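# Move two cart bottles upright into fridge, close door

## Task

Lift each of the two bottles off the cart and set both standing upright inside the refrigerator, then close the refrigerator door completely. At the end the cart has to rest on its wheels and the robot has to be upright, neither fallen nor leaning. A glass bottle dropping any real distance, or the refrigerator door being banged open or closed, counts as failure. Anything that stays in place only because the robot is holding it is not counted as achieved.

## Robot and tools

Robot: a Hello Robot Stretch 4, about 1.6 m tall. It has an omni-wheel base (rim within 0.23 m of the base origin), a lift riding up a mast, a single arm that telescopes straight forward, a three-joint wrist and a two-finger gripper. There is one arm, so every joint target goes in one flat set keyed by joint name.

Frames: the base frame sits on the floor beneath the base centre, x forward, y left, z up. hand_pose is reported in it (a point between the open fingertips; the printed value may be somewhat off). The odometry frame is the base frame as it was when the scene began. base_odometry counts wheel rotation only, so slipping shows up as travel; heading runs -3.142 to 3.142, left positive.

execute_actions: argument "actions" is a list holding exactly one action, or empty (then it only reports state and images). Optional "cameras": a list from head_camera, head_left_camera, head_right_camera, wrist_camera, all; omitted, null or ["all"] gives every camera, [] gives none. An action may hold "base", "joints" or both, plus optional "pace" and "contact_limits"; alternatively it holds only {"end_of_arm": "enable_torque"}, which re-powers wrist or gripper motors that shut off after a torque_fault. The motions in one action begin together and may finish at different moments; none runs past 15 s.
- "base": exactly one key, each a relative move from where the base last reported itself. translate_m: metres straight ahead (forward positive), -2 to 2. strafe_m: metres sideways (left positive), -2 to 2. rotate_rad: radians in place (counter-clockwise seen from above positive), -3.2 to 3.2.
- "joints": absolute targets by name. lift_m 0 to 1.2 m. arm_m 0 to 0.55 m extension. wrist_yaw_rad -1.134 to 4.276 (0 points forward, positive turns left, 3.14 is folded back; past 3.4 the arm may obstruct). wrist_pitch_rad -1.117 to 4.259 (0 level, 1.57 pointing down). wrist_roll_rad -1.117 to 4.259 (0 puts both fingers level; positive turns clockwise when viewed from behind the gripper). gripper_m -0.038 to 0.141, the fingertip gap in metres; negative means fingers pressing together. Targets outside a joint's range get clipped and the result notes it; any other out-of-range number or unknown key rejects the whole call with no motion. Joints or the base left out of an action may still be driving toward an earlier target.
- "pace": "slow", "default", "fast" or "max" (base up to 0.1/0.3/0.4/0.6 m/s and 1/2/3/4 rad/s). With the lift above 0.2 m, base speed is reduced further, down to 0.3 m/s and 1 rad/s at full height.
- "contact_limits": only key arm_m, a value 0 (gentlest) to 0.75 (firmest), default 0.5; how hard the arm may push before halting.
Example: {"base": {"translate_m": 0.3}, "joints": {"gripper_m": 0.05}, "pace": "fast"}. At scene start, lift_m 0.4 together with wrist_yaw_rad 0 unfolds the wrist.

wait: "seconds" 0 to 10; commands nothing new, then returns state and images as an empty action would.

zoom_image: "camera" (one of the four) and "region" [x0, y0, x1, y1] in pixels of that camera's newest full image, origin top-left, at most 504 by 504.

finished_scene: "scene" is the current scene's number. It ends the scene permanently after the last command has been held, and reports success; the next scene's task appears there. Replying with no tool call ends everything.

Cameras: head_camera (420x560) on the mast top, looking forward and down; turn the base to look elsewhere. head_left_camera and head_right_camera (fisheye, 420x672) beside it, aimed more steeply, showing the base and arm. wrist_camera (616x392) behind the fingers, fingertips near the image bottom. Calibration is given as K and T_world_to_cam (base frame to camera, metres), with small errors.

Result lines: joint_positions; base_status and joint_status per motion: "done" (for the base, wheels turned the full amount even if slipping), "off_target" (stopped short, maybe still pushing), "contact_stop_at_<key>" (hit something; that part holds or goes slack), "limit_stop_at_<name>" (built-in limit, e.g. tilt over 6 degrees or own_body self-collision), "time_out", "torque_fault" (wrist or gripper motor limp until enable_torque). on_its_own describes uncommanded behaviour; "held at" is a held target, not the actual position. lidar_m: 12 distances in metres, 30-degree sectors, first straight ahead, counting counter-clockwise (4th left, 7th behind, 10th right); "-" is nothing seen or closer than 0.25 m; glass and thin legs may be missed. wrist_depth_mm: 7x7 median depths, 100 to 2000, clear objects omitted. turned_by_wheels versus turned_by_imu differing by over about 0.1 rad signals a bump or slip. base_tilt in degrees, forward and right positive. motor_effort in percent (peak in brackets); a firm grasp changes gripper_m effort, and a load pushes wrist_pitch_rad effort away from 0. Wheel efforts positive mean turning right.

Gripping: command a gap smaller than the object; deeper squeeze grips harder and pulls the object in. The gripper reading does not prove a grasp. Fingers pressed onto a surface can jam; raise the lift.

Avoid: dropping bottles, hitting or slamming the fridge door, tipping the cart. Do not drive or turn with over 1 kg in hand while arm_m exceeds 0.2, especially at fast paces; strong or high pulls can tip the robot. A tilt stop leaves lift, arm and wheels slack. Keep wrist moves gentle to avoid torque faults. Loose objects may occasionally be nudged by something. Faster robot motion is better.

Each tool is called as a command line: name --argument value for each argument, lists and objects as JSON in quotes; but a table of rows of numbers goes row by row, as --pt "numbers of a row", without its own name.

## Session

execute_actions --actions '[]'

Scene clock: 0.00 s.
base_odometry: x=+0.000 y=+0.000 heading=+0.000 (m, m, rad; odometry frame)
turned_by_wheels: +0.000 (rad since the last result)
turned_by_imu: +0.000 (rad since the last result)
base_tilt: forward=-0.3 right=+0.1 (deg)
lidar_m: 1.37 1.67 0.98 1.00 2.63 1.37 2.32 1.87 0.88 0.87 1.06 1.37
base_status: not commanded
joint_positions: lift_m=+0.188 arm_m=+0.001 wrist_yaw_rad=+3.124 wrist_pitch_rad=+0.007 wrist_roll_rad=-0.014 gripper_m=+0.057
joint_status: not commanded
motor_effort: lift_m=+19 arm_m=+0 wrist_yaw_rad=-1 wrist_pitch_rad=-7 wrist_roll_rad=+3 gripper_m=-4 wheel_0=+0 wheel_1=+0 wheel_2=+0 (%)
hand_pose: x=-0.1154 y=+0.0926 z=+0.3642 quat_wxyz=(+0.009, -0.004, -0.007, +1.000) (m; base frame)
wrist_depth_mm: - 139 256 - - 1366 1430 / - 118 142 - - 1336 1464 / - 116 145 - - 1336 1397 / - 137 186 - - 1336 1397 / 207 - - - - 1336 1397 / 1042 1336 208 1430 210 1336 1366 / 831 866 917 539 931 946 991
pictures: head_camera, head_left_camera, head_right_camera, wrist_camera
camera_calibration (this result's frames):
wrist_camera: T_world_to_cam=[[-0.0282541, 0.998201, 0.0528889, -0.0996651], [-0.014131, 0.0525059, -0.998521, 0.418979], [-0.999501, -0.0289597, 0.0126221, 0.105939], [0, 0, 0, 1]] pos_world=[0.10899, 0.0805549, 0.422293]
Images, in order (width x height): head_camera 420x560, head_left_camera 420x672, head_right_camera 420x672, wrist_camera 616x392.

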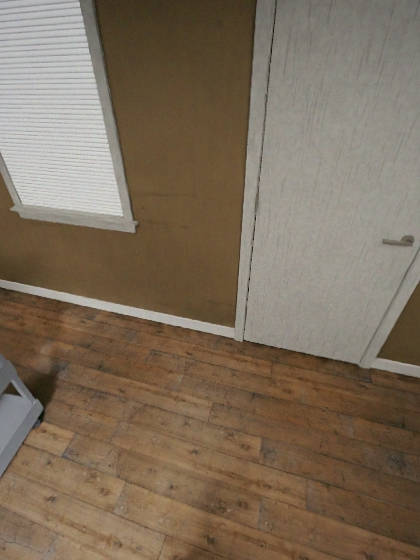

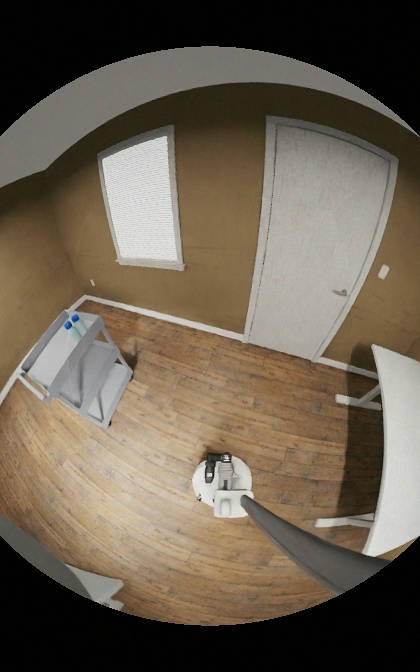

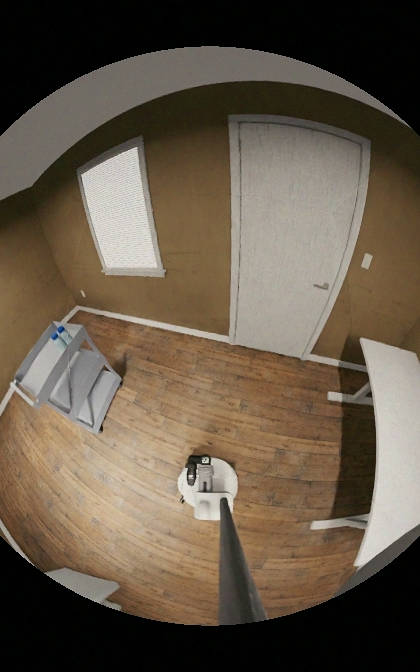

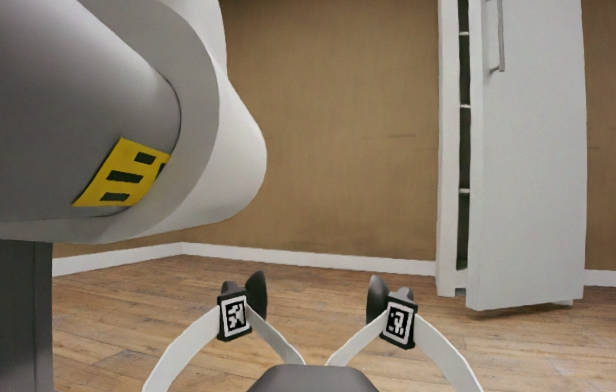

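execute_actions --actions '[{"base":{"rotate_rad":1.03},"joints":{"lift_m":0.88,"wrist_yaw_rad":0,"gripper_m":0.11},"pace":"fast"}]' --cameras '["head_camera"]'

execute_actions --actions '[{"base":{"translate_m":0.35},"joints":{"wrist_pitch_rad":0.55,"arm_m":0.1},"pace":"fast"}]' --cameras '["head_camera","wrist_camera","head_left_camera"]'

Scene clock: 12.53 s.
base_odometry: x=+0.000 y=+0.000 heading=+1.030 (m, m, rad; odometry frame)
turned_by_wheels: +1.030 (rad since the last result)
turned_by_imu: +1.049 (rad since the last result)
base_tilt: forward=-0.4 right=+0.0 (deg)
lidar_m: 0.98 1.00 2.65 1.36 2.31 1.92 0.87 0.86 1.06 1.39 1.38 1.60
base_status: done
joint_positions: lift_m=+0.880 arm_m=+0.001 wrist_yaw_rad=+0.000 wrist_pitch_rad=+0.007 wrist_roll_rad=-0.014 gripper_m=+0.110
joint_status: all done
motor_effort: lift_m=+23(26) arm_m=+0(0) wrist_yaw_rad=-3(7) wrist_pitch_rad=-8(8) wrist_roll_rad=+3(2) gripper_m=-2(5) wheel_0=-1(9) wheel_1=+1(7) wheel_2=+1(9) (%)
hand_pose: x=+0.4600 y=-0.0873 z=+1.0558 quat_wxyz=(+1.000, -0.007, +0.004, +0.000) (m; base frame)
wrist_depth_mm: - - - - - 1863 1397 / - - - - - 1863 1366 / - - - - - 1808 1366 / - - - - - 1808 1366 / - - - - - 1756 1366 / - 1138 196 878 917 1661 1366 / - - 1205 151 - 1618 1366
pictures: head_camera
Images, in order (width x height): head_camera 420x560.

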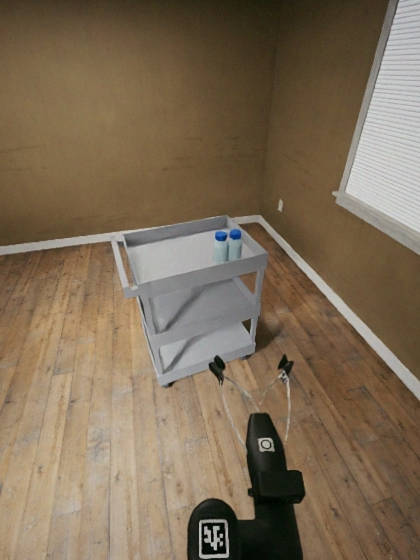

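Scene clock: 14.87 s.
base_odometry: x=+0.180 y=+0.300 heading=+1.030 (m, m, rad; odometry frame)
turned_by_wheels: +0.000 (rad since the last result)
turned_by_imu: +0.001 (rad since the last result)
base_tilt: forward=-0.4 right=+0.2 (deg)
lidar_m: 0.66 0.65 2.72 1.39 1.49 2.29 1.22 1.23 1.47 1.29 1.32 0.83
base_status: done
joint_positions: lift_m=+0.880 arm_m=+0.099 wrist_yaw_rad=+0.000 wrist_pitch_rad=+0.552 wrist_roll_rad=-0.014 gripper_m=+0.110
joint_status: all done
motor_effort: lift_m=+23(23) arm_m=+6(8) wrist_yaw_rad=+0(0) wrist_pitch_rad=-6(6) wrist_roll_rad=+2(2) gripper_m=-2(1) wheel_0=+0(3) wheel_1=-1(4) wheel_2=+2(9) (%)
hand_pose: x=+0.5154 y=-0.0874 z=+0.9067 quat_wxyz=(+0.962, -0.007, +0.272, +0.002) (m; base frame)
wrist_depth_mm: 1921 - - - - 1661 1281 / - - - 904 - 1708 1281 / 634 732 741 569 597 1708 1308 / 508 539 442 477 525 1708 1308 / 394 433 854 891 917 1576 1336 / 480 759 197 768 661 1336 1281 / 504 634 634 150 1060 1160 1182
pictures: head_camera, head_left_camera, wrist_camera
camera_calibration (this result's frames):
wrist_camera: T_world_to_cam=[[0.0668507, -0.997534, 0.0213868, -0.125794], [-0.5043, -0.0522759, -0.861944, 1.09867], [0.860937, 0.0468362, -0.506551, 0.242811], [0, 0, 0, 1]] pos_world=[0.353423, -0.0794226, 1.07268]
Images, in order (width x height): head_camera 420x560, head_left_camera 420x672, wrist_camera 616x392.

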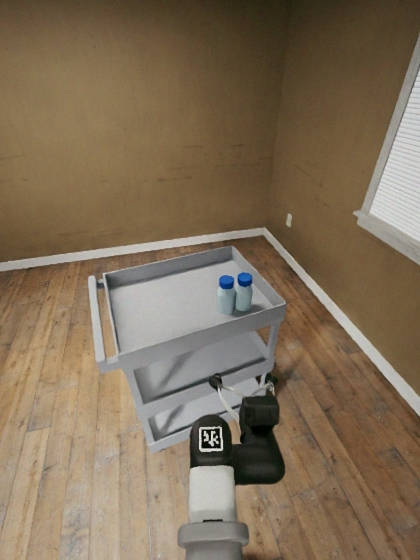

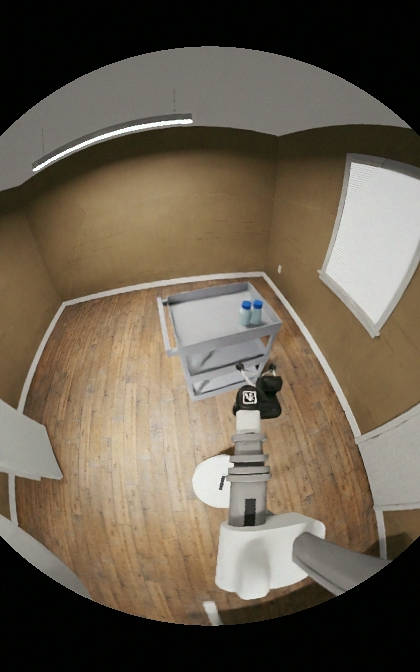

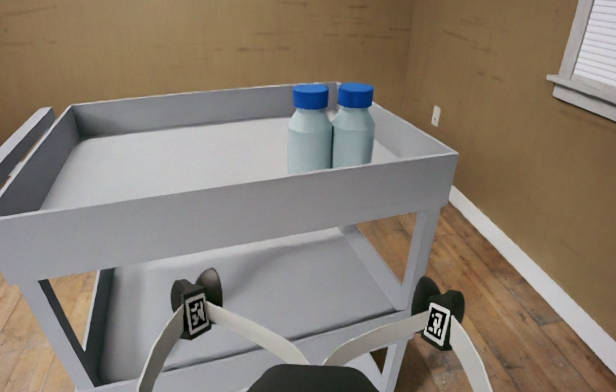

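execute_actions --actions '[{"base":{"strafe_m":0.29},"joints":{"wrist_yaw_rad":-1.1,"arm_m":0.3,"lift_m":0.89},"pace":"fast"}]' --cameras '[]'

execute_actions --actions '[{"base":{"translate_m":0.2},"joints":{"arm_m":0.43},"pace":"fast"}]' --cameras '["head_camera","wrist_camera"]'

Scene clock: 32.27 s.
base_odometry: x=-0.069 y=+0.449 heading=+1.030 (m, m, rad; odometry frame)
turned_by_wheels: +0.000 (rad since the last result)
turned_by_imu: +0.002 (rad since the last result)
base_tilt: forward=-0.5 right=+0.1 (deg)
lidar_m: 0.59 2.66 2.42 1.11 1.16 2.39 1.28 1.30 1.53 1.55 1.61 0.69
base_status: done
joint_positions: lift_m=+0.890 arm_m=+0.299 wrist_yaw_rad=-1.100 wrist_pitch_rad=+0.552 wrist_roll_rad=-0.014 gripper_m=+0.110
joint_status: all done
motor_effort: lift_m=+23(26) arm_m=+6(7) wrist_yaw_rad=-3(8) wrist_pitch_rad=-7(8) wrist_roll_rad=+3(2) gripper_m=-1(1) wheel_0=+1(11) wheel_1=-2(8) wheel_2=+0(1) (%)
hand_pose: x=+0.5033 y=-0.2586 z=+0.9166 quat_wxyz=(+0.821, +0.137, +0.236, -0.501) (m; base frame)
wrist_depth_mm: 1661 1499 1397 1336 1255 1182 1118 / 1808 1618 1537 1397 1308 1255 1160 / 683 521 1576 1537 1430 1336 1255 / 521 492 707 1661 1537 1464 1336 / 436 402 1537 1661 1576 1499 1430 / 303 382 197 1397 1336 1336 1397 / 274 634 699 151 1182 1160 1182
pictures: none
No camera images: the call's "cameras" was empty. Leave "cameras" out to get every camera's image.

Scene clock: 34.10 s.
base_odometry: x=+0.034 y=+0.621 heading=+1.030 (m, m, rad; odometry frame)
turned_by_wheels: +0.000 (rad since the last result)
turned_by_imu: +0.001 (rad since the last result)
base_tilt: forward=-0.3 right=+0.1 (deg)
lidar_m: 0.41 2.46 2.47 1.35 1.18 2.55 1.49 1.49 1.75 1.56 1.57 0.47
base_status: done
joint_positions: lift_m=+0.890 arm_m=+0.429 wrist_yaw_rad=-1.100 wrist_pitch_rad=+0.552 wrist_roll_rad=-0.014 gripper_m=+0.110
joint_status: all done
motor_effort: lift_m=+23(23) arm_m=+6(6) wrist_yaw_rad=-1(1) wrist_pitch_rad=-7(6) wrist_roll_rad=+2(2) gripper_m=-1(1) wheel_0=+2(9) wheel_1=+0(12) wheel_2=+2(10) (%)
hand_pose: x=+0.6334 y=-0.2586 z=+0.9166 quat_wxyz=(+0.821, +0.137, +0.236, -0.501) (m; base frame)
wrist_depth_mm: 1537 1430 1336 1255 1182 1118 1060 / 1661 1576 1464 1336 1255 1160 1118 / 1808 1661 1537 1366 1366 1255 1205 / 477 530 544 320 521 1366 1308 / 418 442 445 334 433 1464 1366 / 357 364 196 362 362 1308 1397 / 312 307 314 151 312 1160 1205
pictures: head_camera, wrist_camera
camera_calibration (this result's frames):
wrist_camera: T_world_to_cam=[[-0.858589, -0.512219, 0.0213858, 0.407022], [-0.275454, 0.425735, -0.861902, 1.13641], [0.432378, -0.74591, -0.506624, 0.220865], [0, 0, 0, 1]] pos_world=[0.566998, -0.110581, 1.08267]
Images, in order (width x height): head_camera 420x560, wrist_camera 616x392.

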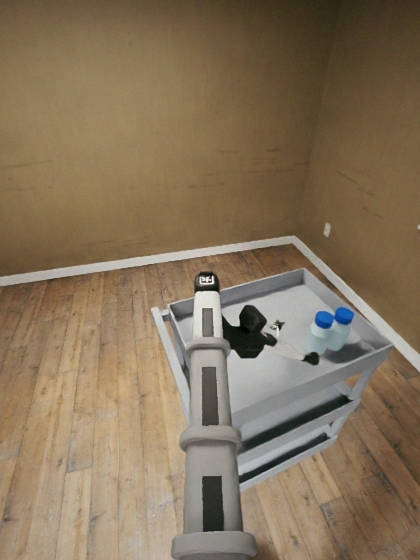

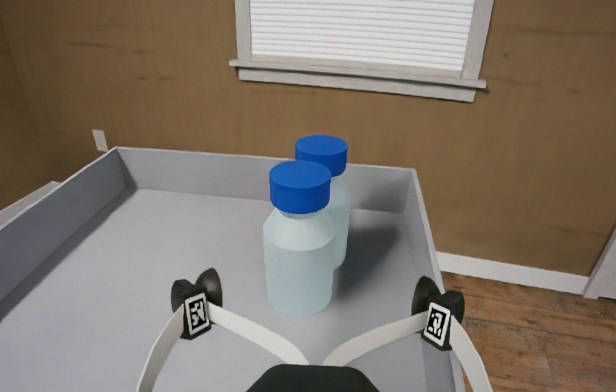

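execute_actions --actions '[{"base":{"strafe_m":-0.102},"joints":{"arm_m":0.50,"lift_m":0.83,"gripper_m":0.1}}]' --cameras '["wrist_camera"]'

Scene clock: 44.70 s.
base_odometry: x=+0.122 y=+0.569 heading=+1.030 (m, m, rad; odometry frame)
turned_by_wheels: +0.000 (rad since the last result)
turned_by_imu: +0.001 (rad since the last result)
base_tilt: forward=-0.5 right=+0.1 (deg)
lidar_m: 0.40 0.40 2.57 1.45 1.29 2.55 1.46 1.46 1.66 1.46 1.46 0.53
base_status: done
joint_positions: lift_m=+0.830 arm_m=+0.499 wrist_yaw_rad=-1.100 wrist_pitch_rad=+0.552 wrist_roll_rad=-0.014 gripper_m=+0.100
joint_status: all done
motor_effort: lift_m=+15(23) arm_m=+7(8) wrist_yaw_rad=+0(1) wrist_pitch_rad=-6(6) wrist_roll_rad=+2(2) gripper_m=-2(4) wheel_0=+0(9) wheel_1=+0(14) wheel_2=+0(0) (%)
hand_pose: x=+0.7033 y=-0.2586 z=+0.8573 quat_wxyz=(+0.821, +0.137, +0.236, -0.501) (m; base frame)
wrist_depth_mm: 1397 1308 1229 1160 1060 991 976 / 1537 1464 1336 1229 1138 1098 1008 / 1708 1499 1397 382 1205 1160 1078 / 399 421 407 173 370 1182 1160 / 345 349 355 186 332 332 1255 / 283 289 208 189 205 247 1281 / 249 245 250 176 247 216 189
pictures: wrist_camera
camera_calibration (this result's frames):
wrist_camera: T_world_to_cam=[[-0.858653, -0.512112, 0.0213859, 0.468363], [-0.275401, 0.425769, -0.861902, 1.10451], [0.432285, -0.745964, -0.506624, 0.160642], [0, 0, 0, 1]] pos_world=[0.636901, -0.110577, 1.02334]
Images, in order (width x height): wrist_camera 616x392.

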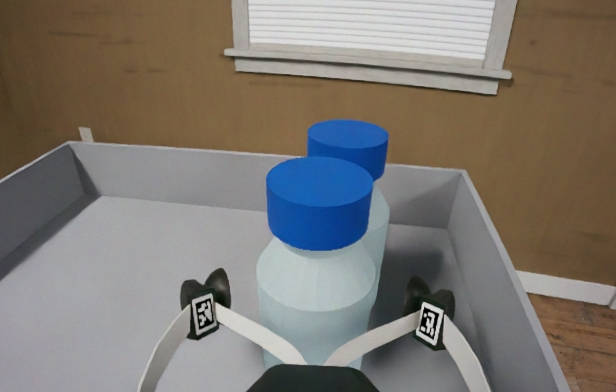

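execute_actions --actions '[{"joints":{"lift_m":0.816,"gripper_m":0.015}}]' --cameras '["wrist_camera"]'

execute_actions --actions '[{"joints":{"lift_m":0.9}}]' --cameras '["wrist_camera"]'

Scene clock: 60.33 s.
base_odometry: x=+0.122 y=+0.569 heading=+1.030 (m, m, rad; odometry frame)
turned_by_wheels: +0.000 (rad since the last result)
turned_by_imu: +0.001 (rad since the last result)
base_tilt: forward=-0.4 right=+0.0 (deg)
lidar_m: 0.41 0.41 2.57 1.46 1.28 2.58 1.46 1.47 1.67 1.45 1.46 0.52
base_status: not commanded
joint_positions: lift_m=+0.816 arm_m=+0.499 wrist_yaw_rad=-1.100 wrist_pitch_rad=+0.556 wrist_roll_rad=-0.014 gripper_m=+0.015
joint_status: all done
motor_effort: lift_m=+16(18) arm_m=+7(7) wrist_yaw_rad=-1(2) wrist_pitch_rad=-19(19) wrist_roll_rad=+3(3) gripper_m=-21(21) wheel_0=+0(0) wheel_1=+0(0) wheel_2=+0(0) (%)
hand_pose: x=+0.7030 y=-0.2580 z=+0.8422 quat_wxyz=(+0.821, +0.138, +0.237, -0.501) (m; base frame)
wrist_depth_mm: 1430 1308 1229 1138 1060 1025 976 / 1537 1430 1336 1229 1138 1078 1025 / 413 410 399 173 364 1138 1078 / 382 410 404 152 368 370 1205 / 319 325 327 166 309 283 1281 / 264 268 196 170 189 257 1205 / 231 220 229 185 203 181 -
pictures: wrist_camera
camera_calibration (this result's frames):
wrist_camera: T_world_to_cam=[[-0.858531, -0.512328, 0.0211011, 0.468885], [-0.277135, 0.428999, -0.859742, 1.09136], [0.431417, -0.743963, -0.510293, 0.157714], [0, 0, 0, 1]] pos_world=[0.636968, -0.110638, 1.00888]
Images, in order (width x height): wrist_camera 616x392.

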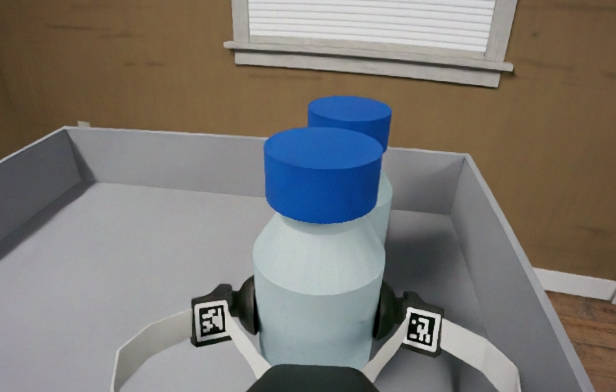

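Scene clock: 61.67 s.
base_odometry: x=+0.122 y=+0.569 heading=+1.030 (m, m, rad; odometry frame)
turned_by_wheels: +0.000 (rad since the last result)
turned_by_imu: +0.000 (rad since the last result)
base_tilt: forward=-0.4 right=+0.2 (deg)
lidar_m: 0.42 0.41 2.57 1.43 1.29 2.56 1.46 1.45 1.68 1.46 1.46 0.52
base_status: not commanded
joint_positions: lift_m=+0.900 arm_m=+0.499 wrist_yaw_rad=-1.100 wrist_pitch_rad=+0.556 wrist_roll_rad=-0.014 gripper_m=+0.015
joint_status: all done
motor_effort: lift_m=+25(26) arm_m=+7(7) wrist_yaw_rad=-1(1) wrist_pitch_rad=-19(19) wrist_roll_rad=+3(2) gripper_m=-20(18) wheel_0=+0(1) wheel_1=+0(0) wheel_2=+0(0) (%)
hand_pose: x=+0.7031 y=-0.2580 z=+0.9254 quat_wxyz=(+0.821, +0.138, +0.237, -0.501) (m; base frame)
wrist_depth_mm: 1430 1336 1229 1182 1078 1025 960 / 1576 1430 1308 1205 1138 1098 1025 / 1618 1537 1430 173 1205 1182 1098 / 1756 459 1499 151 1336 1281 1182 / 407 452 439 166 410 1336 1308 / 364 373 196 170 190 1308 1336 / 320 304 317 184 202 208 1205
pictures: wrist_camera
camera_calibration (this result's frames):
wrist_camera: T_world_to_cam=[[-0.858531, -0.512328, 0.0211006, 0.467132], [-0.277139, 0.429006, -0.859737, 1.16294], [0.431415, -0.743959, -0.510301, 0.200204], [0, 0, 0, 1]] pos_world=[0.636972, -0.110638, 1.09213]
Images, in order (width x height): wrist_camera 616x392.

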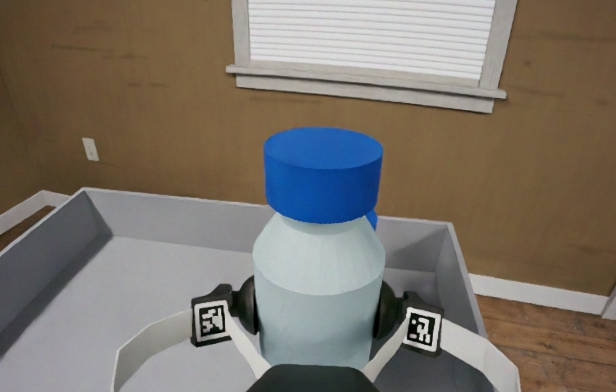

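execute_actions --actions '[{"base":{"rotate_rad":0.87},"joints":{"lift_m":1.0,"arm_m":0}}]' --cameras '["head_left_camera"]'

execute_actions --actions '[{"base":{"strafe_m":1.42},"pace":"fast"}]'

Scene clock: 76.50 s.
base_odometry: x=+0.122 y=+0.569 heading=+1.900 (m, m, rad; odometry frame)
turned_by_wheels: +0.870 (rad since the last result)
turned_by_imu: +0.886 (rad since the last result)
base_tilt: forward=-0.3 right=+0.0 (deg)
lidar_m: 2.69 1.66 1.28 2.43 1.47 1.43 1.60 1.48 1.46 0.61 0.29 0.40
base_status: done
joint_positions: lift_m=+0.999 arm_m=+0.002 wrist_yaw_rad=-1.100 wrist_pitch_rad=+0.556 wrist_roll_rad=-0.014 gripper_m=+0.015
joint_status: all done
motor_effort: lift_m=+25(28) arm_m=-7(7) wrist_yaw_rad=-1(5) wrist_pitch_rad=-20(19) wrist_roll_rad=+3(2) gripper_m=-22(20) wheel_0=-1(13) wheel_1=-1(6) wheel_2=-1(6) (%)
hand_pose: x=+0.2057 y=-0.2580 z=+1.0253 quat_wxyz=(+0.821, +0.138, +0.238, -0.501) (m; base frame)
wrist_depth_mm: 1756 1863 - - - 1618 1308 / 1808 - - - - 1661 1397 / - - - 172 946 1661 1397 / - 732 759 151 683 732 1397 / 1756 1661 609 166 521 723 1499 / 1464 1397 196 170 190 1430 1464 / 1229 351 394 184 202 488 1281
pictures: head_left_camera
Images, in order (width x height): head_left_camera 420x672.

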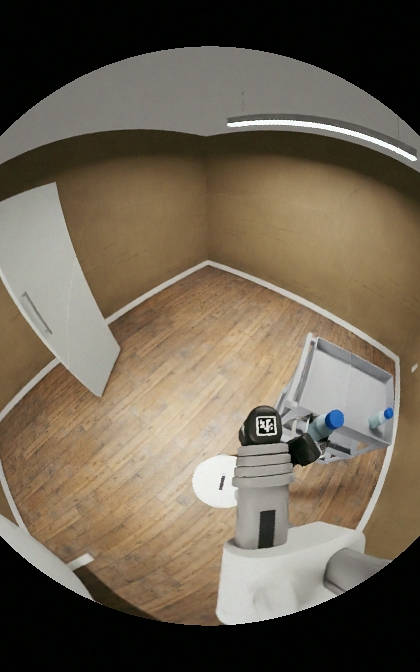

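Scene clock: 81.77 s.
base_odometry: x=-1.222 y=+0.109 heading=+1.900 (m, m, rad; odometry frame)
turned_by_wheels: +0.000 (rad since the last result)
turned_by_imu: +0.003 (rad since the last result)
base_tilt: forward=-0.5 right=+0.0 (deg)
lidar_m: 0.60 0.77 1.10 1.21 1.41 1.38 1.02 1.02 2.56 1.70 0.30 0.58
base_status: done
joint_positions: lift_m=+1.000 arm_m=+0.002 wrist_yaw_rad=-1.100 wrist_pitch_rad=+0.556 wrist_roll_rad=-0.014 gripper_m=+0.015
joint_status: not commanded
motor_effort: lift_m=+25(25) arm_m=-7(6) wrist_yaw_rad=-1(0) wrist_pitch_rad=-19(19) wrist_roll_rad=+2(2) gripper_m=-20(20) wheel_0=-1(9) wheel_1=-1(8) wheel_2=+1(3) (%)
hand_pose: x=+0.2058 y=-0.2580 z=+1.0254 quat_wxyz=(+0.821, +0.138, +0.238, -0.501) (m; base frame)
wrist_depth_mm: - - - - - - - / - - - - - 1756 - / - - - 172 1983 - - / - - - 151 - - - / 1756 1808 1863 166 1756 1863 1808 / 1397 1464 197 170 189 1537 1537 / 484 1229 1281 184 204 691 1336
pictures: head_camera, head_left_camera, head_right_camera, wrist_camera
camera_calibration (this result's frames):
wrist_camera: T_world_to_cam=[[-0.858631, -0.512159, 0.0211332, 0.0381611], [-0.277153, 0.429174, -0.859649, 1.11105], [0.431207, -0.743978, -0.510448, 0.465954], [0, 0, 0, 1]] pos_world=[0.139776, -0.110631, 1.19215]
Images, in order (width x height): head_camera 420x560, head_left_camera 420x672, head_right_camera 420x672, wrist_camera 616x392.

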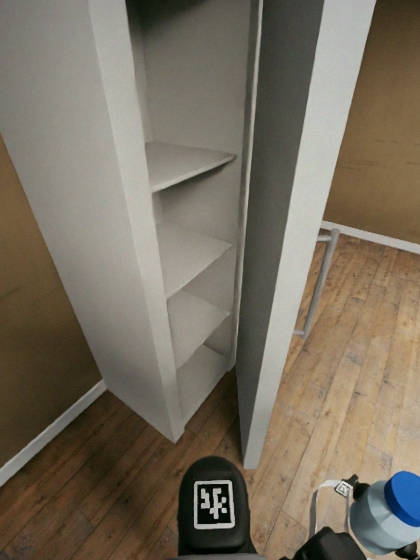

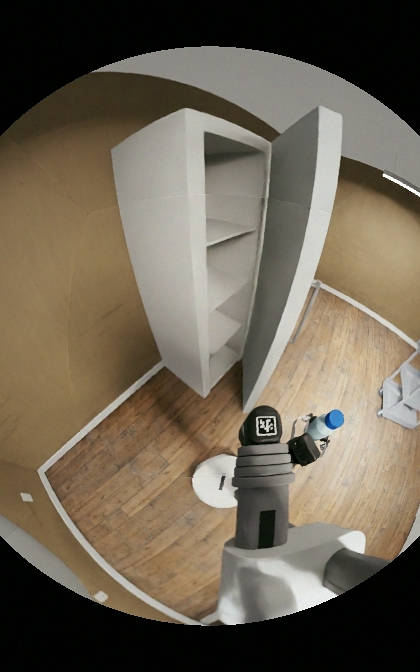

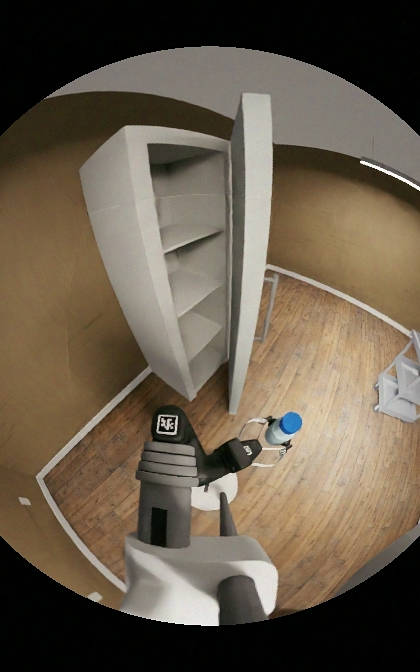

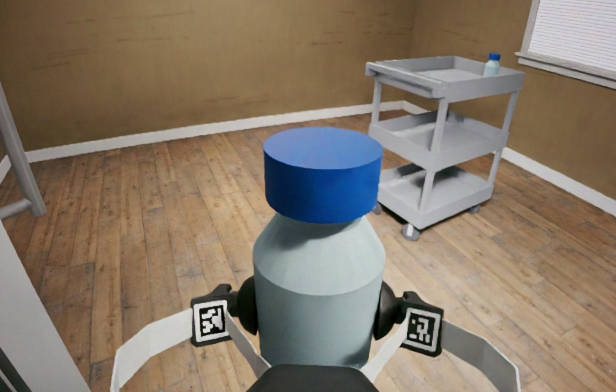

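execute_actions --actions '[{"joints":{"wrist_yaw_rad":0.3},"base":{"translate_m":0.05}}]' --cameras '[]'

execute_actions --actions '[{"base":{"translate_m":0.22},"joints":{"arm_m":0.05}}]'

Scene clock: 95.97 s.
base_odometry: x=-1.238 y=+0.156 heading=+1.900 (m, m, rad; odometry frame)
turned_by_wheels: +0.000 (rad since the last result)
turned_by_imu: +0.001 (rad since the last result)
base_tilt: forward=-0.5 right=+0.0 (deg)
lidar_m: 0.37 0.69 1.07 1.18 1.46 1.42 1.12 1.09 2.57 1.67 1.82 0.54
base_status: done
joint_positions: lift_m=+1.000 arm_m=+0.002 wrist_yaw_rad=+0.300 wrist_pitch_rad=+0.556 wrist_roll_rad=-0.014 gripper_m=+0.015
joint_status: all done
motor_effort: lift_m=+25(25) arm_m=-6(6) wrist_yaw_rad=+0(7) wrist_pitch_rad=-18(19) wrist_roll_rad=+3(3) gripper_m=-20(24) wheel_0=+1(2) wheel_1=+1(6) wheel_2=+1(12) (%)
hand_pose: x=+0.4324 y=-0.0111 z=+1.0255 quat_wxyz=(+0.951, -0.047, +0.270, +0.145) (m; base frame)
wrist_depth_mm: 750 788 439 960 842 691 338 / 778 831 473 931 854 715 314 / 831 904 517 172 788 699 287 / 891 991 597 151 946 564 262 / 946 1060 699 166 976 469 267 / 991 1118 196 170 189 368 286 / 1060 1138 976 184 201 239 310
pictures: none
No camera images: the call's "cameras" was empty. Leave "cameras" out to get every camera's image.

Scene clock: 98.13 s.
base_odometry: x=-1.309 y=+0.364 heading=+1.901 (m, m, rad; odometry frame)
turned_by_wheels: +0.000 (rad since the last result)
turned_by_imu: +0.001 (rad since the last result)
base_tilt: forward=-0.6 right=+0.1 (deg)
lidar_m: 0.42 0.47 0.93 1.02 1.56 1.59 1.32 1.36 2.75 1.65 3.15 0.33
base_status: done
joint_positions: lift_m=+1.000 arm_m=+0.049 wrist_yaw_rad=+0.300 wrist_pitch_rad=+0.556 wrist_roll_rad=-0.014 gripper_m=+0.015
joint_status: all done
motor_effort: lift_m=+25(25) arm_m=+7(8) wrist_yaw_rad=-1(1) wrist_pitch_rad=-19(20) wrist_roll_rad=+2(2) gripper_m=-20(20) wheel_0=+3(7) wheel_1=+1(6) wheel_2=-1(10) (%)
hand_pose: x=+0.4797 y=-0.0111 z=+1.0254 quat_wxyz=(+0.950, -0.048, +0.270, +0.146) (m; base frame)
wrist_depth_mm: 203 585 661 741 597 480 379 / 212 603 707 788 627 504 349 / 226 256 661 172 615 539 319 / 244 271 496 151 535 564 293 / 741 289 397 166 691 525 266 / 842 307 196 170 190 410 243 / 891 320 699 184 202 211 -
pictures: head_camera, head_left_camera, head_right_camera, wrist_camera
camera_calibration (this result's frames):
wrist_camera: T_world_to_cam=[[0.358789, -0.933179, 0.0211395, -0.188886], [-0.469912, -0.200147, -0.859723, 1.16659], [0.806507, 0.298525, -0.510322, 0.362972], [0, 0, 0, 1]] pos_world=[0.323223, -0.0511318, 1.19217]
Images, in order (width x height): head_camera 420x560, head_left_camera 420x672, head_right_camera 420x672, wrist_camera 616x392.

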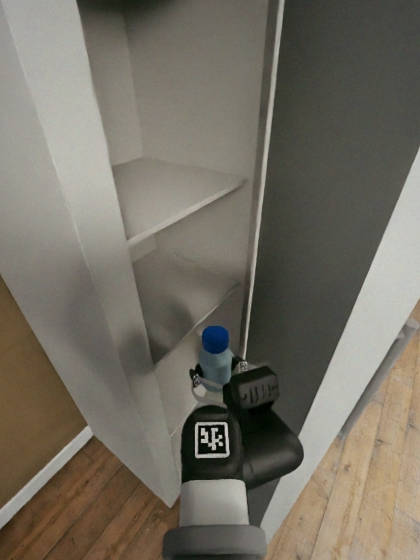

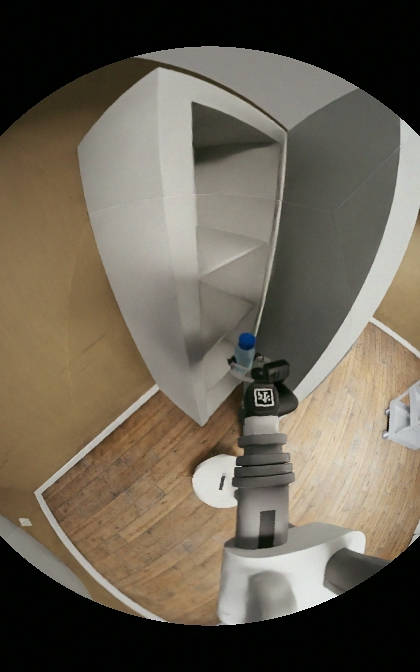

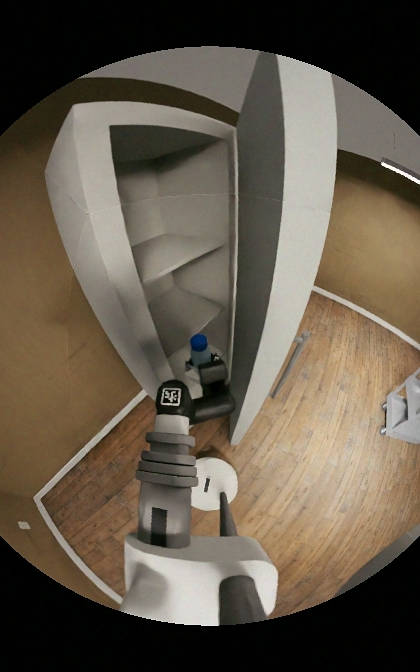

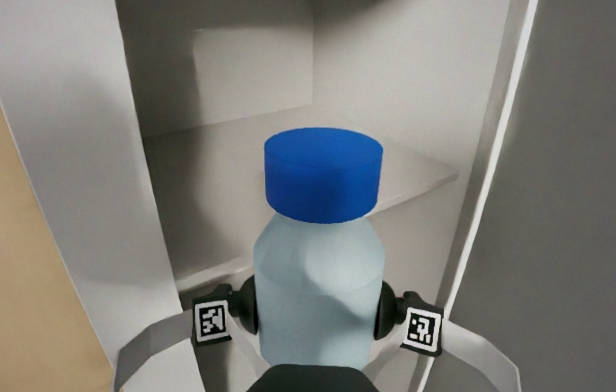

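execute_actions --actions '[{"base":{"rotate_rad":0.04},"joints":{"arm_m":0.3},"contact_limits":{"arm_m":0.25}}]' --cameras '[]'

execute_actions --actions '[{"joints":{"arm_m":0.49,"wrist_yaw_rad":0.7,"lift_m":0.98},"contact_limits":{"arm_m":0.25}}]' --cameras '["head_camera","wrist_camera"]'

Scene clock: 107.67 s.
base_odometry: x=-1.309 y=+0.364 heading=+1.940 (m, m, rad; odometry frame)
turned_by_wheels: +0.040 (rad since the last result)
turned_by_imu: +0.042 (rad since the last result)
base_tilt: forward=-0.6 right=+0.1 (deg)
lidar_m: 0.49 0.45 0.94 1.05 1.59 1.60 1.31 1.51 2.75 1.64 3.14 0.30
base_status: done
joint_positions: lift_m=+1.000 arm_m=+0.299 wrist_yaw_rad=+0.300 wrist_pitch_rad=+0.556 wrist_roll_rad=-0.014 gripper_m=+0.015
joint_status: all done
motor_effort: lift_m=+25(25) arm_m=+7(7) wrist_yaw_rad=-1(2) wrist_pitch_rad=-18(19) wrist_roll_rad=+4(3) gripper_m=-19(23) wheel_0=-3(6) wheel_1=+0(0) wheel_2=-1(6) (%)
contact_limits: arm_m 0.25
hand_pose: x=+0.7296 y=-0.0111 z=+1.0255 quat_wxyz=(+0.950, -0.048, +0.270, +0.146) (m; base frame)
wrist_depth_mm: 402 442 500 521 387 298 257 / 418 469 535 564 402 310 266 / 452 500 580 172 404 327 278 / 462 492 492 151 418 343 293 / 382 389 389 166 382 357 332 / 317 320 196 170 189 351 349 / 277 264 274 183 203 267 322
pictures: none
No camera images: the call's "cameras" was empty. Leave "cameras" out to get every camera's image.

Scene clock: 109.33 s.
base_odometry: x=-1.309 y=+0.364 heading=+1.940 (m, m, rad; odometry frame)
turned_by_wheels: +0.000 (rad since the last result)
turned_by_imu: +0.000 (rad since the last result)
base_tilt: forward=-0.3 right=+0.2 (deg)
lidar_m: 0.50 0.46 0.95 1.05 1.62 1.60 1.31 1.50 2.75 1.63 3.16 0.32
base_status: not commanded
joint_positions: lift_m=+0.980 arm_m=+0.489 wrist_yaw_rad=+0.700 wrist_pitch_rad=+0.556 wrist_roll_rad=-0.014 gripper_m=+0.015
joint_status: all done
motor_effort: lift_m=+17(22) arm_m=+7(7) wrist_yaw_rad=+0(5) wrist_pitch_rad=-19(20) wrist_roll_rad=+3(3) gripper_m=-21(22) wheel_0=-3(3) wheel_1=+0(0) wheel_2=-1(1) (%)
contact_limits: arm_m 0.25
hand_pose: x=+0.9034 y=+0.0910 z=+1.0061 quat_wxyz=(+0.903, -0.100, +0.256, +0.331) (m; base frame)
wrist_depth_mm: 307 315 327 342 349 258 - / 327 340 353 366 373 263 207 / 353 366 382 173 397 271 208 / 384 397 413 151 389 276 211 / 353 362 362 166 351 281 214 / 293 297 196 170 189 281 215 / 255 242 252 185 203 203 -
pictures: head_camera, wrist_camera
camera_calibration (this result's frames):
wrist_camera: T_world_to_cam=[[0.693765, -0.719891, 0.0211435, -0.567327], [-0.354898, -0.367269, -0.859744, 1.28085], [0.626688, 0.588956, -0.510287, 0.116868], [0, 0, 0, 1]] pos_world=[0.774922, -0.00682844, 1.17283]
Images, in order (width x height): head_camera 420x560, wrist_camera 616x392.

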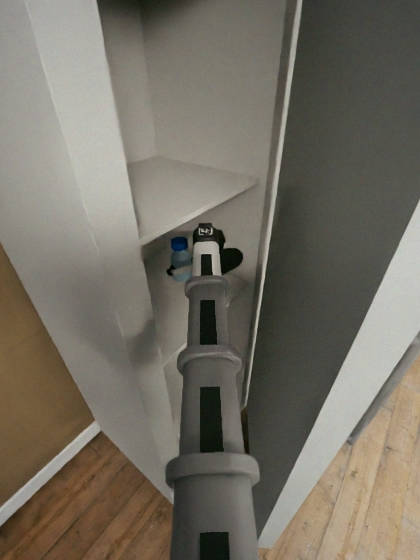

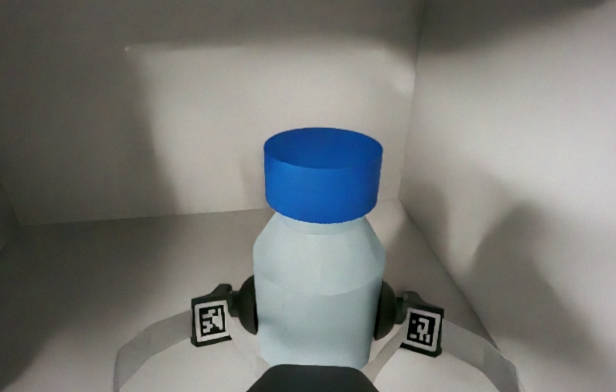

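execute_actions --actions '[{"joints":{"lift_m":0.958}}]' --cameras '[]'

execute_actions --actions '[{"joints":{"gripper_m":0.135}}]' --cameras '["wrist_camera"]'

execute_actions --actions '[{"joints":{"arm_m":0.42,"wrist_yaw_rad":0.6}}]' --cameras '["wrist_camera"]'

Scene clock: 133.20 s.
base_odometry: x=-1.309 y=+0.364 heading=+1.940 (m, m, rad; odometry frame)
turned_by_wheels: +0.000 (rad since the last result)
turned_by_imu: +0.001 (rad since the last result)
base_tilt: forward=-0.4 right=+0.0 (deg)
lidar_m: 0.49 0.45 0.94 1.06 1.59 1.59 1.31 1.50 2.76 1.65 3.16 0.31
base_status: not commanded
joint_positions: lift_m=+0.958 arm_m=+0.489 wrist_yaw_rad=+0.700 wrist_pitch_rad=+0.556 wrist_roll_rad=-0.014 gripper_m=+0.015
joint_status: all done
motor_effort: lift_m=+17(17) arm_m=+7(7) wrist_yaw_rad=-1(1) wrist_pitch_rad=-18(20) wrist_roll_rad=+3(3) gripper_m=-17(20) wheel_0=-3(2) wheel_1=+0(0) wheel_2=-1(1) (%)
hand_pose: x=+0.9034 y=+0.0909 z=+0.9841 quat_wxyz=(+0.903, -0.100, +0.256, +0.331) (m; base frame)
wrist_depth_mm: 307 315 329 340 351 257 - / 327 338 351 364 373 264 208 / 353 366 382 172 394 271 207 / 379 387 399 151 379 276 211 / 322 325 327 166 319 281 213 / 265 268 196 171 189 264 216 / 231 220 229 183 202 194 -
pictures: none
No camera images: the call's "cameras" was empty. Leave "cameras" out to get every camera's image.

Scene clock: 135.33 s.
base_odometry: x=-1.309 y=+0.364 heading=+1.940 (m, m, rad; odometry frame)
turned_by_wheels: +0.000 (rad since the last result)
turned_by_imu: +0.001 (rad since the last result)
base_tilt: forward=-0.4 right=+0.1 (deg)
lidar_m: 0.50 0.46 0.93 1.01 1.61 1.60 1.30 1.49 2.74 1.66 3.17 0.34
base_status: not commanded
joint_positions: lift_m=+0.958 arm_m=+0.489 wrist_yaw_rad=+0.700 wrist_pitch_rad=+0.552 wrist_roll_rad=-0.014 gripper_m=+0.135
joint_status: all done
motor_effort: lift_m=+17(16) arm_m=+7(7) wrist_yaw_rad=+0(1) wrist_pitch_rad=-7(19) wrist_roll_rad=+3(4) gripper_m=+0(20) wheel_0=-3(3) wheel_1=+0(0) wheel_2=-1(1) (%)
hand_pose: x=+0.9039 y=+0.0913 z=+0.9851 quat_wxyz=(+0.903, -0.100, +0.254, +0.332) (m; base frame)
wrist_depth_mm: 307 315 329 342 351 257 - / 325 338 351 364 373 264 208 / 351 366 377 193 394 268 207 / 377 389 402 162 382 274 211 / 327 332 336 179 325 278 213 / 268 262 257 186 214 237 214 / 235 231 235 151 235 232 -
pictures: wrist_camera
camera_calibration (this result's frames):
wrist_camera: T_world_to_cam=[[0.693688, -0.719957, 0.0214073, -0.567117], [-0.352302, -0.365071, -0.861746, 1.26251], [0.628235, 0.590241, -0.506888, 0.100761], [0, 0, 0, 1]] pos_world=[0.774886, -0.00686745, 1.15118]
Images, in order (width x height): wrist_camera 616x392.

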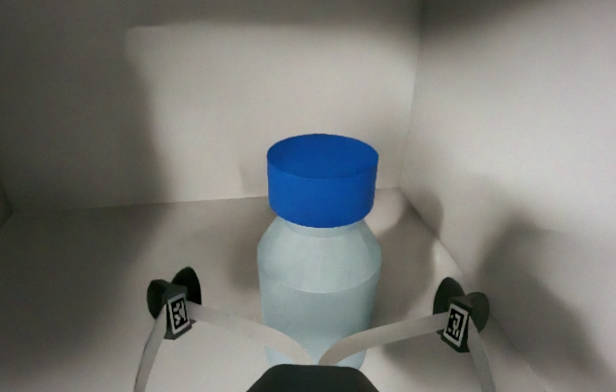

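Scene clock: 136.47 s.
base_odometry: x=-1.309 y=+0.364 heading=+1.940 (m, m, rad; odometry frame)
turned_by_wheels: +0.000 (rad since the last result)
turned_by_imu: +0.000 (rad since the last result)
base_tilt: forward=-0.3 right=+0.1 (deg)
lidar_m: 0.51 0.46 0.95 1.05 1.60 1.59 1.28 1.51 2.75 1.65 3.13 0.31
base_status: not commanded
joint_positions: lift_m=+0.958 arm_m=+0.421 wrist_yaw_rad=+0.600 wrist_pitch_rad=+0.552 wrist_roll_rad=-0.014 gripper_m=+0.135
joint_status: all done
motor_effort: lift_m=+17(17) arm_m=-7(5) wrist_yaw_rad=-2(5) wrist_pitch_rad=-7(7) wrist_roll_rad=+2(2) gripper_m=-3(1) wheel_0=-3(3) wheel_1=+0(0) wheel_2=-1(1) (%)
hand_pose: x=+0.8442 y=+0.0666 z=+0.9851 quat_wxyz=(+0.919, -0.087, +0.258, +0.286) (m; base frame)
wrist_depth_mm: 336 355 373 397 404 283 - / 353 377 404 421 430 294 235 / 384 404 433 225 394 303 241 / 397 415 424 240 387 314 246 / 327 330 336 255 325 312 251 / 268 263 258 268 277 256 254 / 235 231 235 151 235 232 239
pictures: wrist_camera
camera_calibration (this result's frames):
wrist_camera: T_world_to_cam=[[0.618526, -0.785472, 0.0214207, -0.475696], [-0.386768, -0.328067, -0.861849, 1.2592], [0.683985, 0.524791, -0.506713, 0.110059], [0, 0, 0, 1]] pos_world=[0.705968, -0.0183036, 1.15119]
Images, in order (width x height): wrist_camera 616x392.

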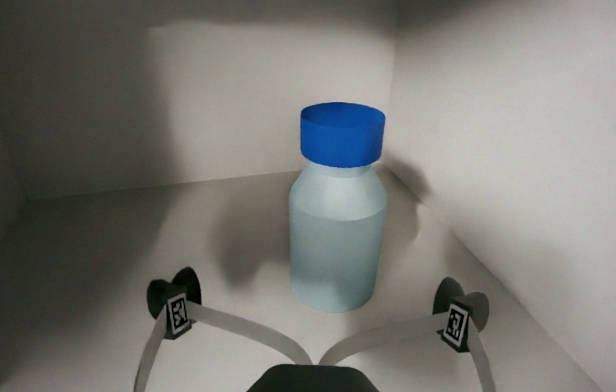

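execute_actions --actions '[{"base":{"translate_m":-0.27},"joints":{"arm_m":0,"wrist_yaw_rad":0.3,"gripper_m":0.08},"pace":"fast"}]' --cameras '["head_camera"]'

execute_actions --actions '[{"base":{"rotate_rad":-1.454},"joints":{"wrist_yaw_rad":0,"lift_m":0.75},"pace":"fast"}]' --cameras '["head_camera"]'

execute_actions --actions '[{"base":{"translate_m":1.28},"joints":{"lift_m":0.9,"gripper_m":0.1,"arm_m":0.2},"pace":"max"}]' --cameras '["head_camera","wrist_camera"]'

Scene clock: 157.33 s.
base_odometry: x=-1.212 y=+0.113 heading=+1.940 (m, m, rad; odometry frame)
turned_by_wheels: +0.000 (rad since the last result)
turned_by_imu: +0.001 (rad since the last result)
base_tilt: forward=-0.4 right=+0.1 (deg)
lidar_m: 0.65 0.78 1.11 1.23 1.41 1.38 1.03 1.08 2.57 1.65 1.85 0.58
base_status: done
joint_positions: lift_m=+0.958 arm_m=+0.002 wrist_yaw_rad=+0.300 wrist_pitch_rad=+0.552 wrist_roll_rad=-0.014 gripper_m=+0.080
joint_status: all done
motor_effort: lift_m=+17(17) arm_m=-6(8) wrist_yaw_rad=+0(10) wrist_pitch_rad=-7(7) wrist_roll_rad=+3(2) gripper_m=-4(5) wheel_0=+0(9) wheel_1=+1(6) wheel_2=-2(13) (%)
hand_pose: x=+0.4331 y=-0.0110 z=+0.9851 quat_wxyz=(+0.951, -0.047, +0.269, +0.146) (m; base frame)
wrist_depth_mm: 759 831 569 492 878 732 413 / 798 904 634 535 842 768 373 / 866 960 715 580 976 820 329 / 904 1008 831 627 1098 741 294 / 946 1098 976 917 1008 574 309 / 1042 1160 205 854 210 439 330 / 1078 1160 1182 469 1118 382 368
pictures: head_camera
Images, in order (width x height): head_camera 420x560.

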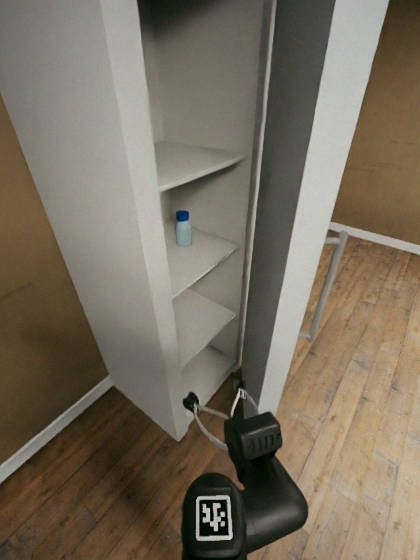

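Scene clock: 159.47 s.
base_odometry: x=-1.212 y=+0.113 heading=+0.487 (m, m, rad; odometry frame)
turned_by_wheels: -1.454 (rad since the last result)
turned_by_imu: -1.479 (rad since the last result)
base_tilt: forward=-0.5 right=+0.0 (deg)
lidar_m: 1.67 3.33 0.59 0.73 0.93 1.12 1.34 1.40 1.39 1.02 1.34 2.57
base_status: done
joint_positions: lift_m=+0.750 arm_m=+0.002 wrist_yaw_rad=+0.000 wrist_pitch_rad=+0.552 wrist_roll_rad=-0.014 gripper_m=+0.080
joint_status: all done
motor_effort: lift_m=+15(17) arm_m=-6(6) wrist_yaw_rad=-2(7) wrist_pitch_rad=-6(7) wrist_roll_rad=+3(3) gripper_m=-3(1) wheel_0=+1(9) wheel_1=+1(4) wheel_2=+2(9) (%)
hand_pose: x=+0.4182 y=-0.0874 z=+0.7773 quat_wxyz=(+0.962, -0.007, +0.272, +0.002) (m; base frame)
wrist_depth_mm: - - - - - - 1808 / - - - 1921 - - 1921 / - - - - - - - / 1808 1756 1808 1808 1808 1808 1921 / 1397 1397 1430 1464 1430 1430 1464 / 1160 1182 206 1229 209 1205 1160 / 991 991 1025 591 1025 1008 1025
pictures: head_camera
Images, in order (width x height): head_camera 420x560.

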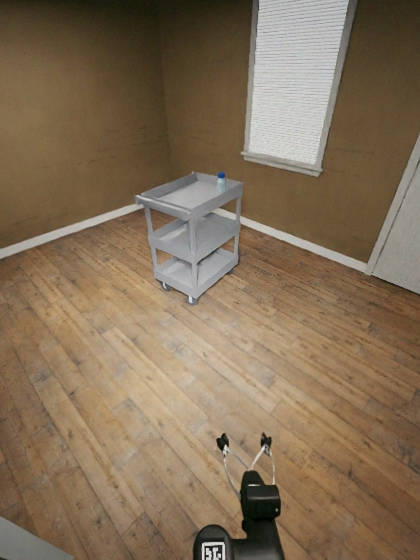

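Scene clock: 163.90 s.
base_odometry: x=-0.080 y=+0.711 heading=+0.487 (m, m, rad; odometry frame)
turned_by_wheels: +0.000 (rad since the last result)
turned_by_imu: +0.003 (rad since the last result)
base_tilt: forward=-0.5 right=+0.1 (deg)
lidar_m: 0.43 0.40 2.42 2.32 1.29 1.04 2.37 1.53 1.53 1.84 1.69 0.84
base_status: done
joint_positions: lift_m=+0.900 arm_m=+0.199 wrist_yaw_rad=+0.000 wrist_pitch_rad=+0.552 wrist_roll_rad=-0.014 gripper_m=+0.100
joint_status: all done
motor_effort: lift_m=+23(27) arm_m=+7(7) wrist_yaw_rad=-2(1) wrist_pitch_rad=-6(7) wrist_roll_rad=+3(2) gripper_m=-1(3) wheel_0=+0(7) wheel_1=+0(5) wheel_2=+2(9) (%)
hand_pose: x=+0.6154 y=-0.0874 z=+0.9267 quat_wxyz=(+0.962, -0.007, +0.272, +0.002) (m; base frame)
wrist_depth_mm: 1618 1808 - 1756 1430 1182 1042 / 1661 1921 - 1921 1499 1229 1078 / 1756 1921 723 691 1499 1336 1160 / 508 559 585 554 544 1336 1160 / 452 459 462 466 449 1430 1229 / 375 377 211 384 330 1397 1308 / 322 320 325 202 676 1182 1182
pictures: head_camera, wrist_camera
camera_calibration (this result's frames):
wrist_camera: T_world_to_cam=[[0.0670257, -0.997521, 0.0214345, -0.133022], [-0.504291, -0.0524057, -0.861942, 1.16633], [0.860929, 0.046963, -0.506553, 0.166874], [0, 0, 0, 1]] pos_world=[0.453419, -0.0794072, 1.09269]
Images, in order (width x height): head_camera 420x560, wrist_camera 616x392.

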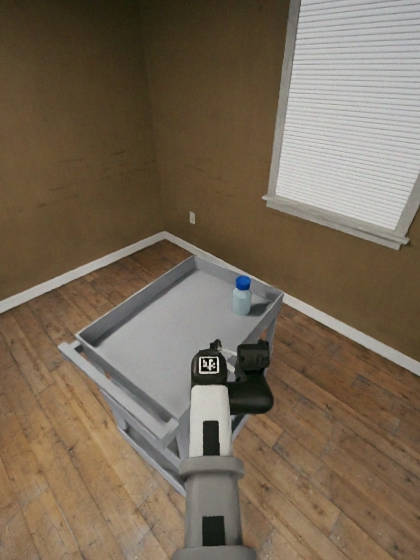

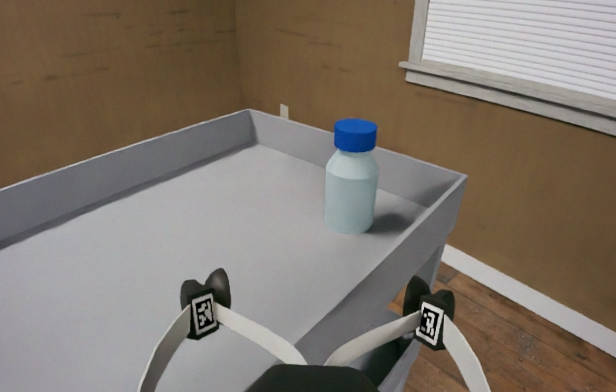

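execute_actions --actions '[{"joints":{"lift_m":0.875,"arm_m":0.44,"wrist_yaw_rad":-0.19},"pace":"fast"}]' --cameras '["wrist_camera"]'

Scene clock: 171.43 s.
base_odometry: x=-0.080 y=+0.711 heading=+0.487 (m, m, rad; odometry frame)
turned_by_wheels: +0.000 (rad since the last result)
turned_by_imu: +0.001 (rad since the last result)
base_tilt: forward=-0.4 right=+0.2 (deg)
lidar_m: 0.41 0.37 2.42 2.35 1.26 1.06 2.36 1.55 1.53 1.81 1.70 0.83
base_status: not commanded
joint_positions: lift_m=+0.875 arm_m=+0.439 wrist_yaw_rad=-0.190 wrist_pitch_rad=+0.552 wrist_roll_rad=-0.014 gripper_m=+0.100
joint_status: all done
motor_effort: lift_m=+15(20) arm_m=+6(7) wrist_yaw_rad=-2(5) wrist_pitch_rad=-6(8) wrist_roll_rad=+3(3) gripper_m=-2(1) wheel_0=+1(0) wheel_1=+0(0) wheel_2=+1(1) (%)
hand_pose: x=+0.8345 y=-0.1322 z=+0.9023 quat_wxyz=(+0.958, +0.019, +0.272, -0.089) (m; base frame)
wrist_depth_mm: 1618 1863 1576 1336 1138 976 891 / 1661 1921 1756 1397 1182 1008 917 / 1708 1921 1808 1537 1281 1118 976 / 433 500 484 256 1366 1160 1008 / 404 418 424 260 375 1182 1098 / 338 345 211 272 329 1281 1160 / 294 291 297 220 294 1160 1182
pictures: wrist_camera
camera_calibration (this result's frames):
wrist_camera: T_world_to_cam=[[-0.122489, -0.992238, 0.021436, -0.0330288], [-0.505106, 0.0437328, -0.861948, 1.26687], [0.854321, -0.116407, -0.506543, -0.0480749], [0, 0, 0, 1]] pos_world=[0.67693, -0.0937725, 1.06833]
Images, in order (width x height): wrist_camera 616x392.

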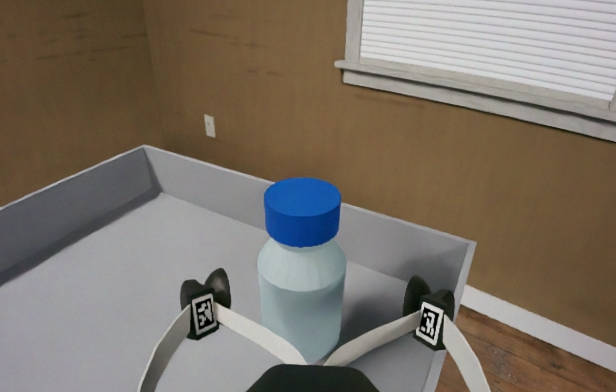

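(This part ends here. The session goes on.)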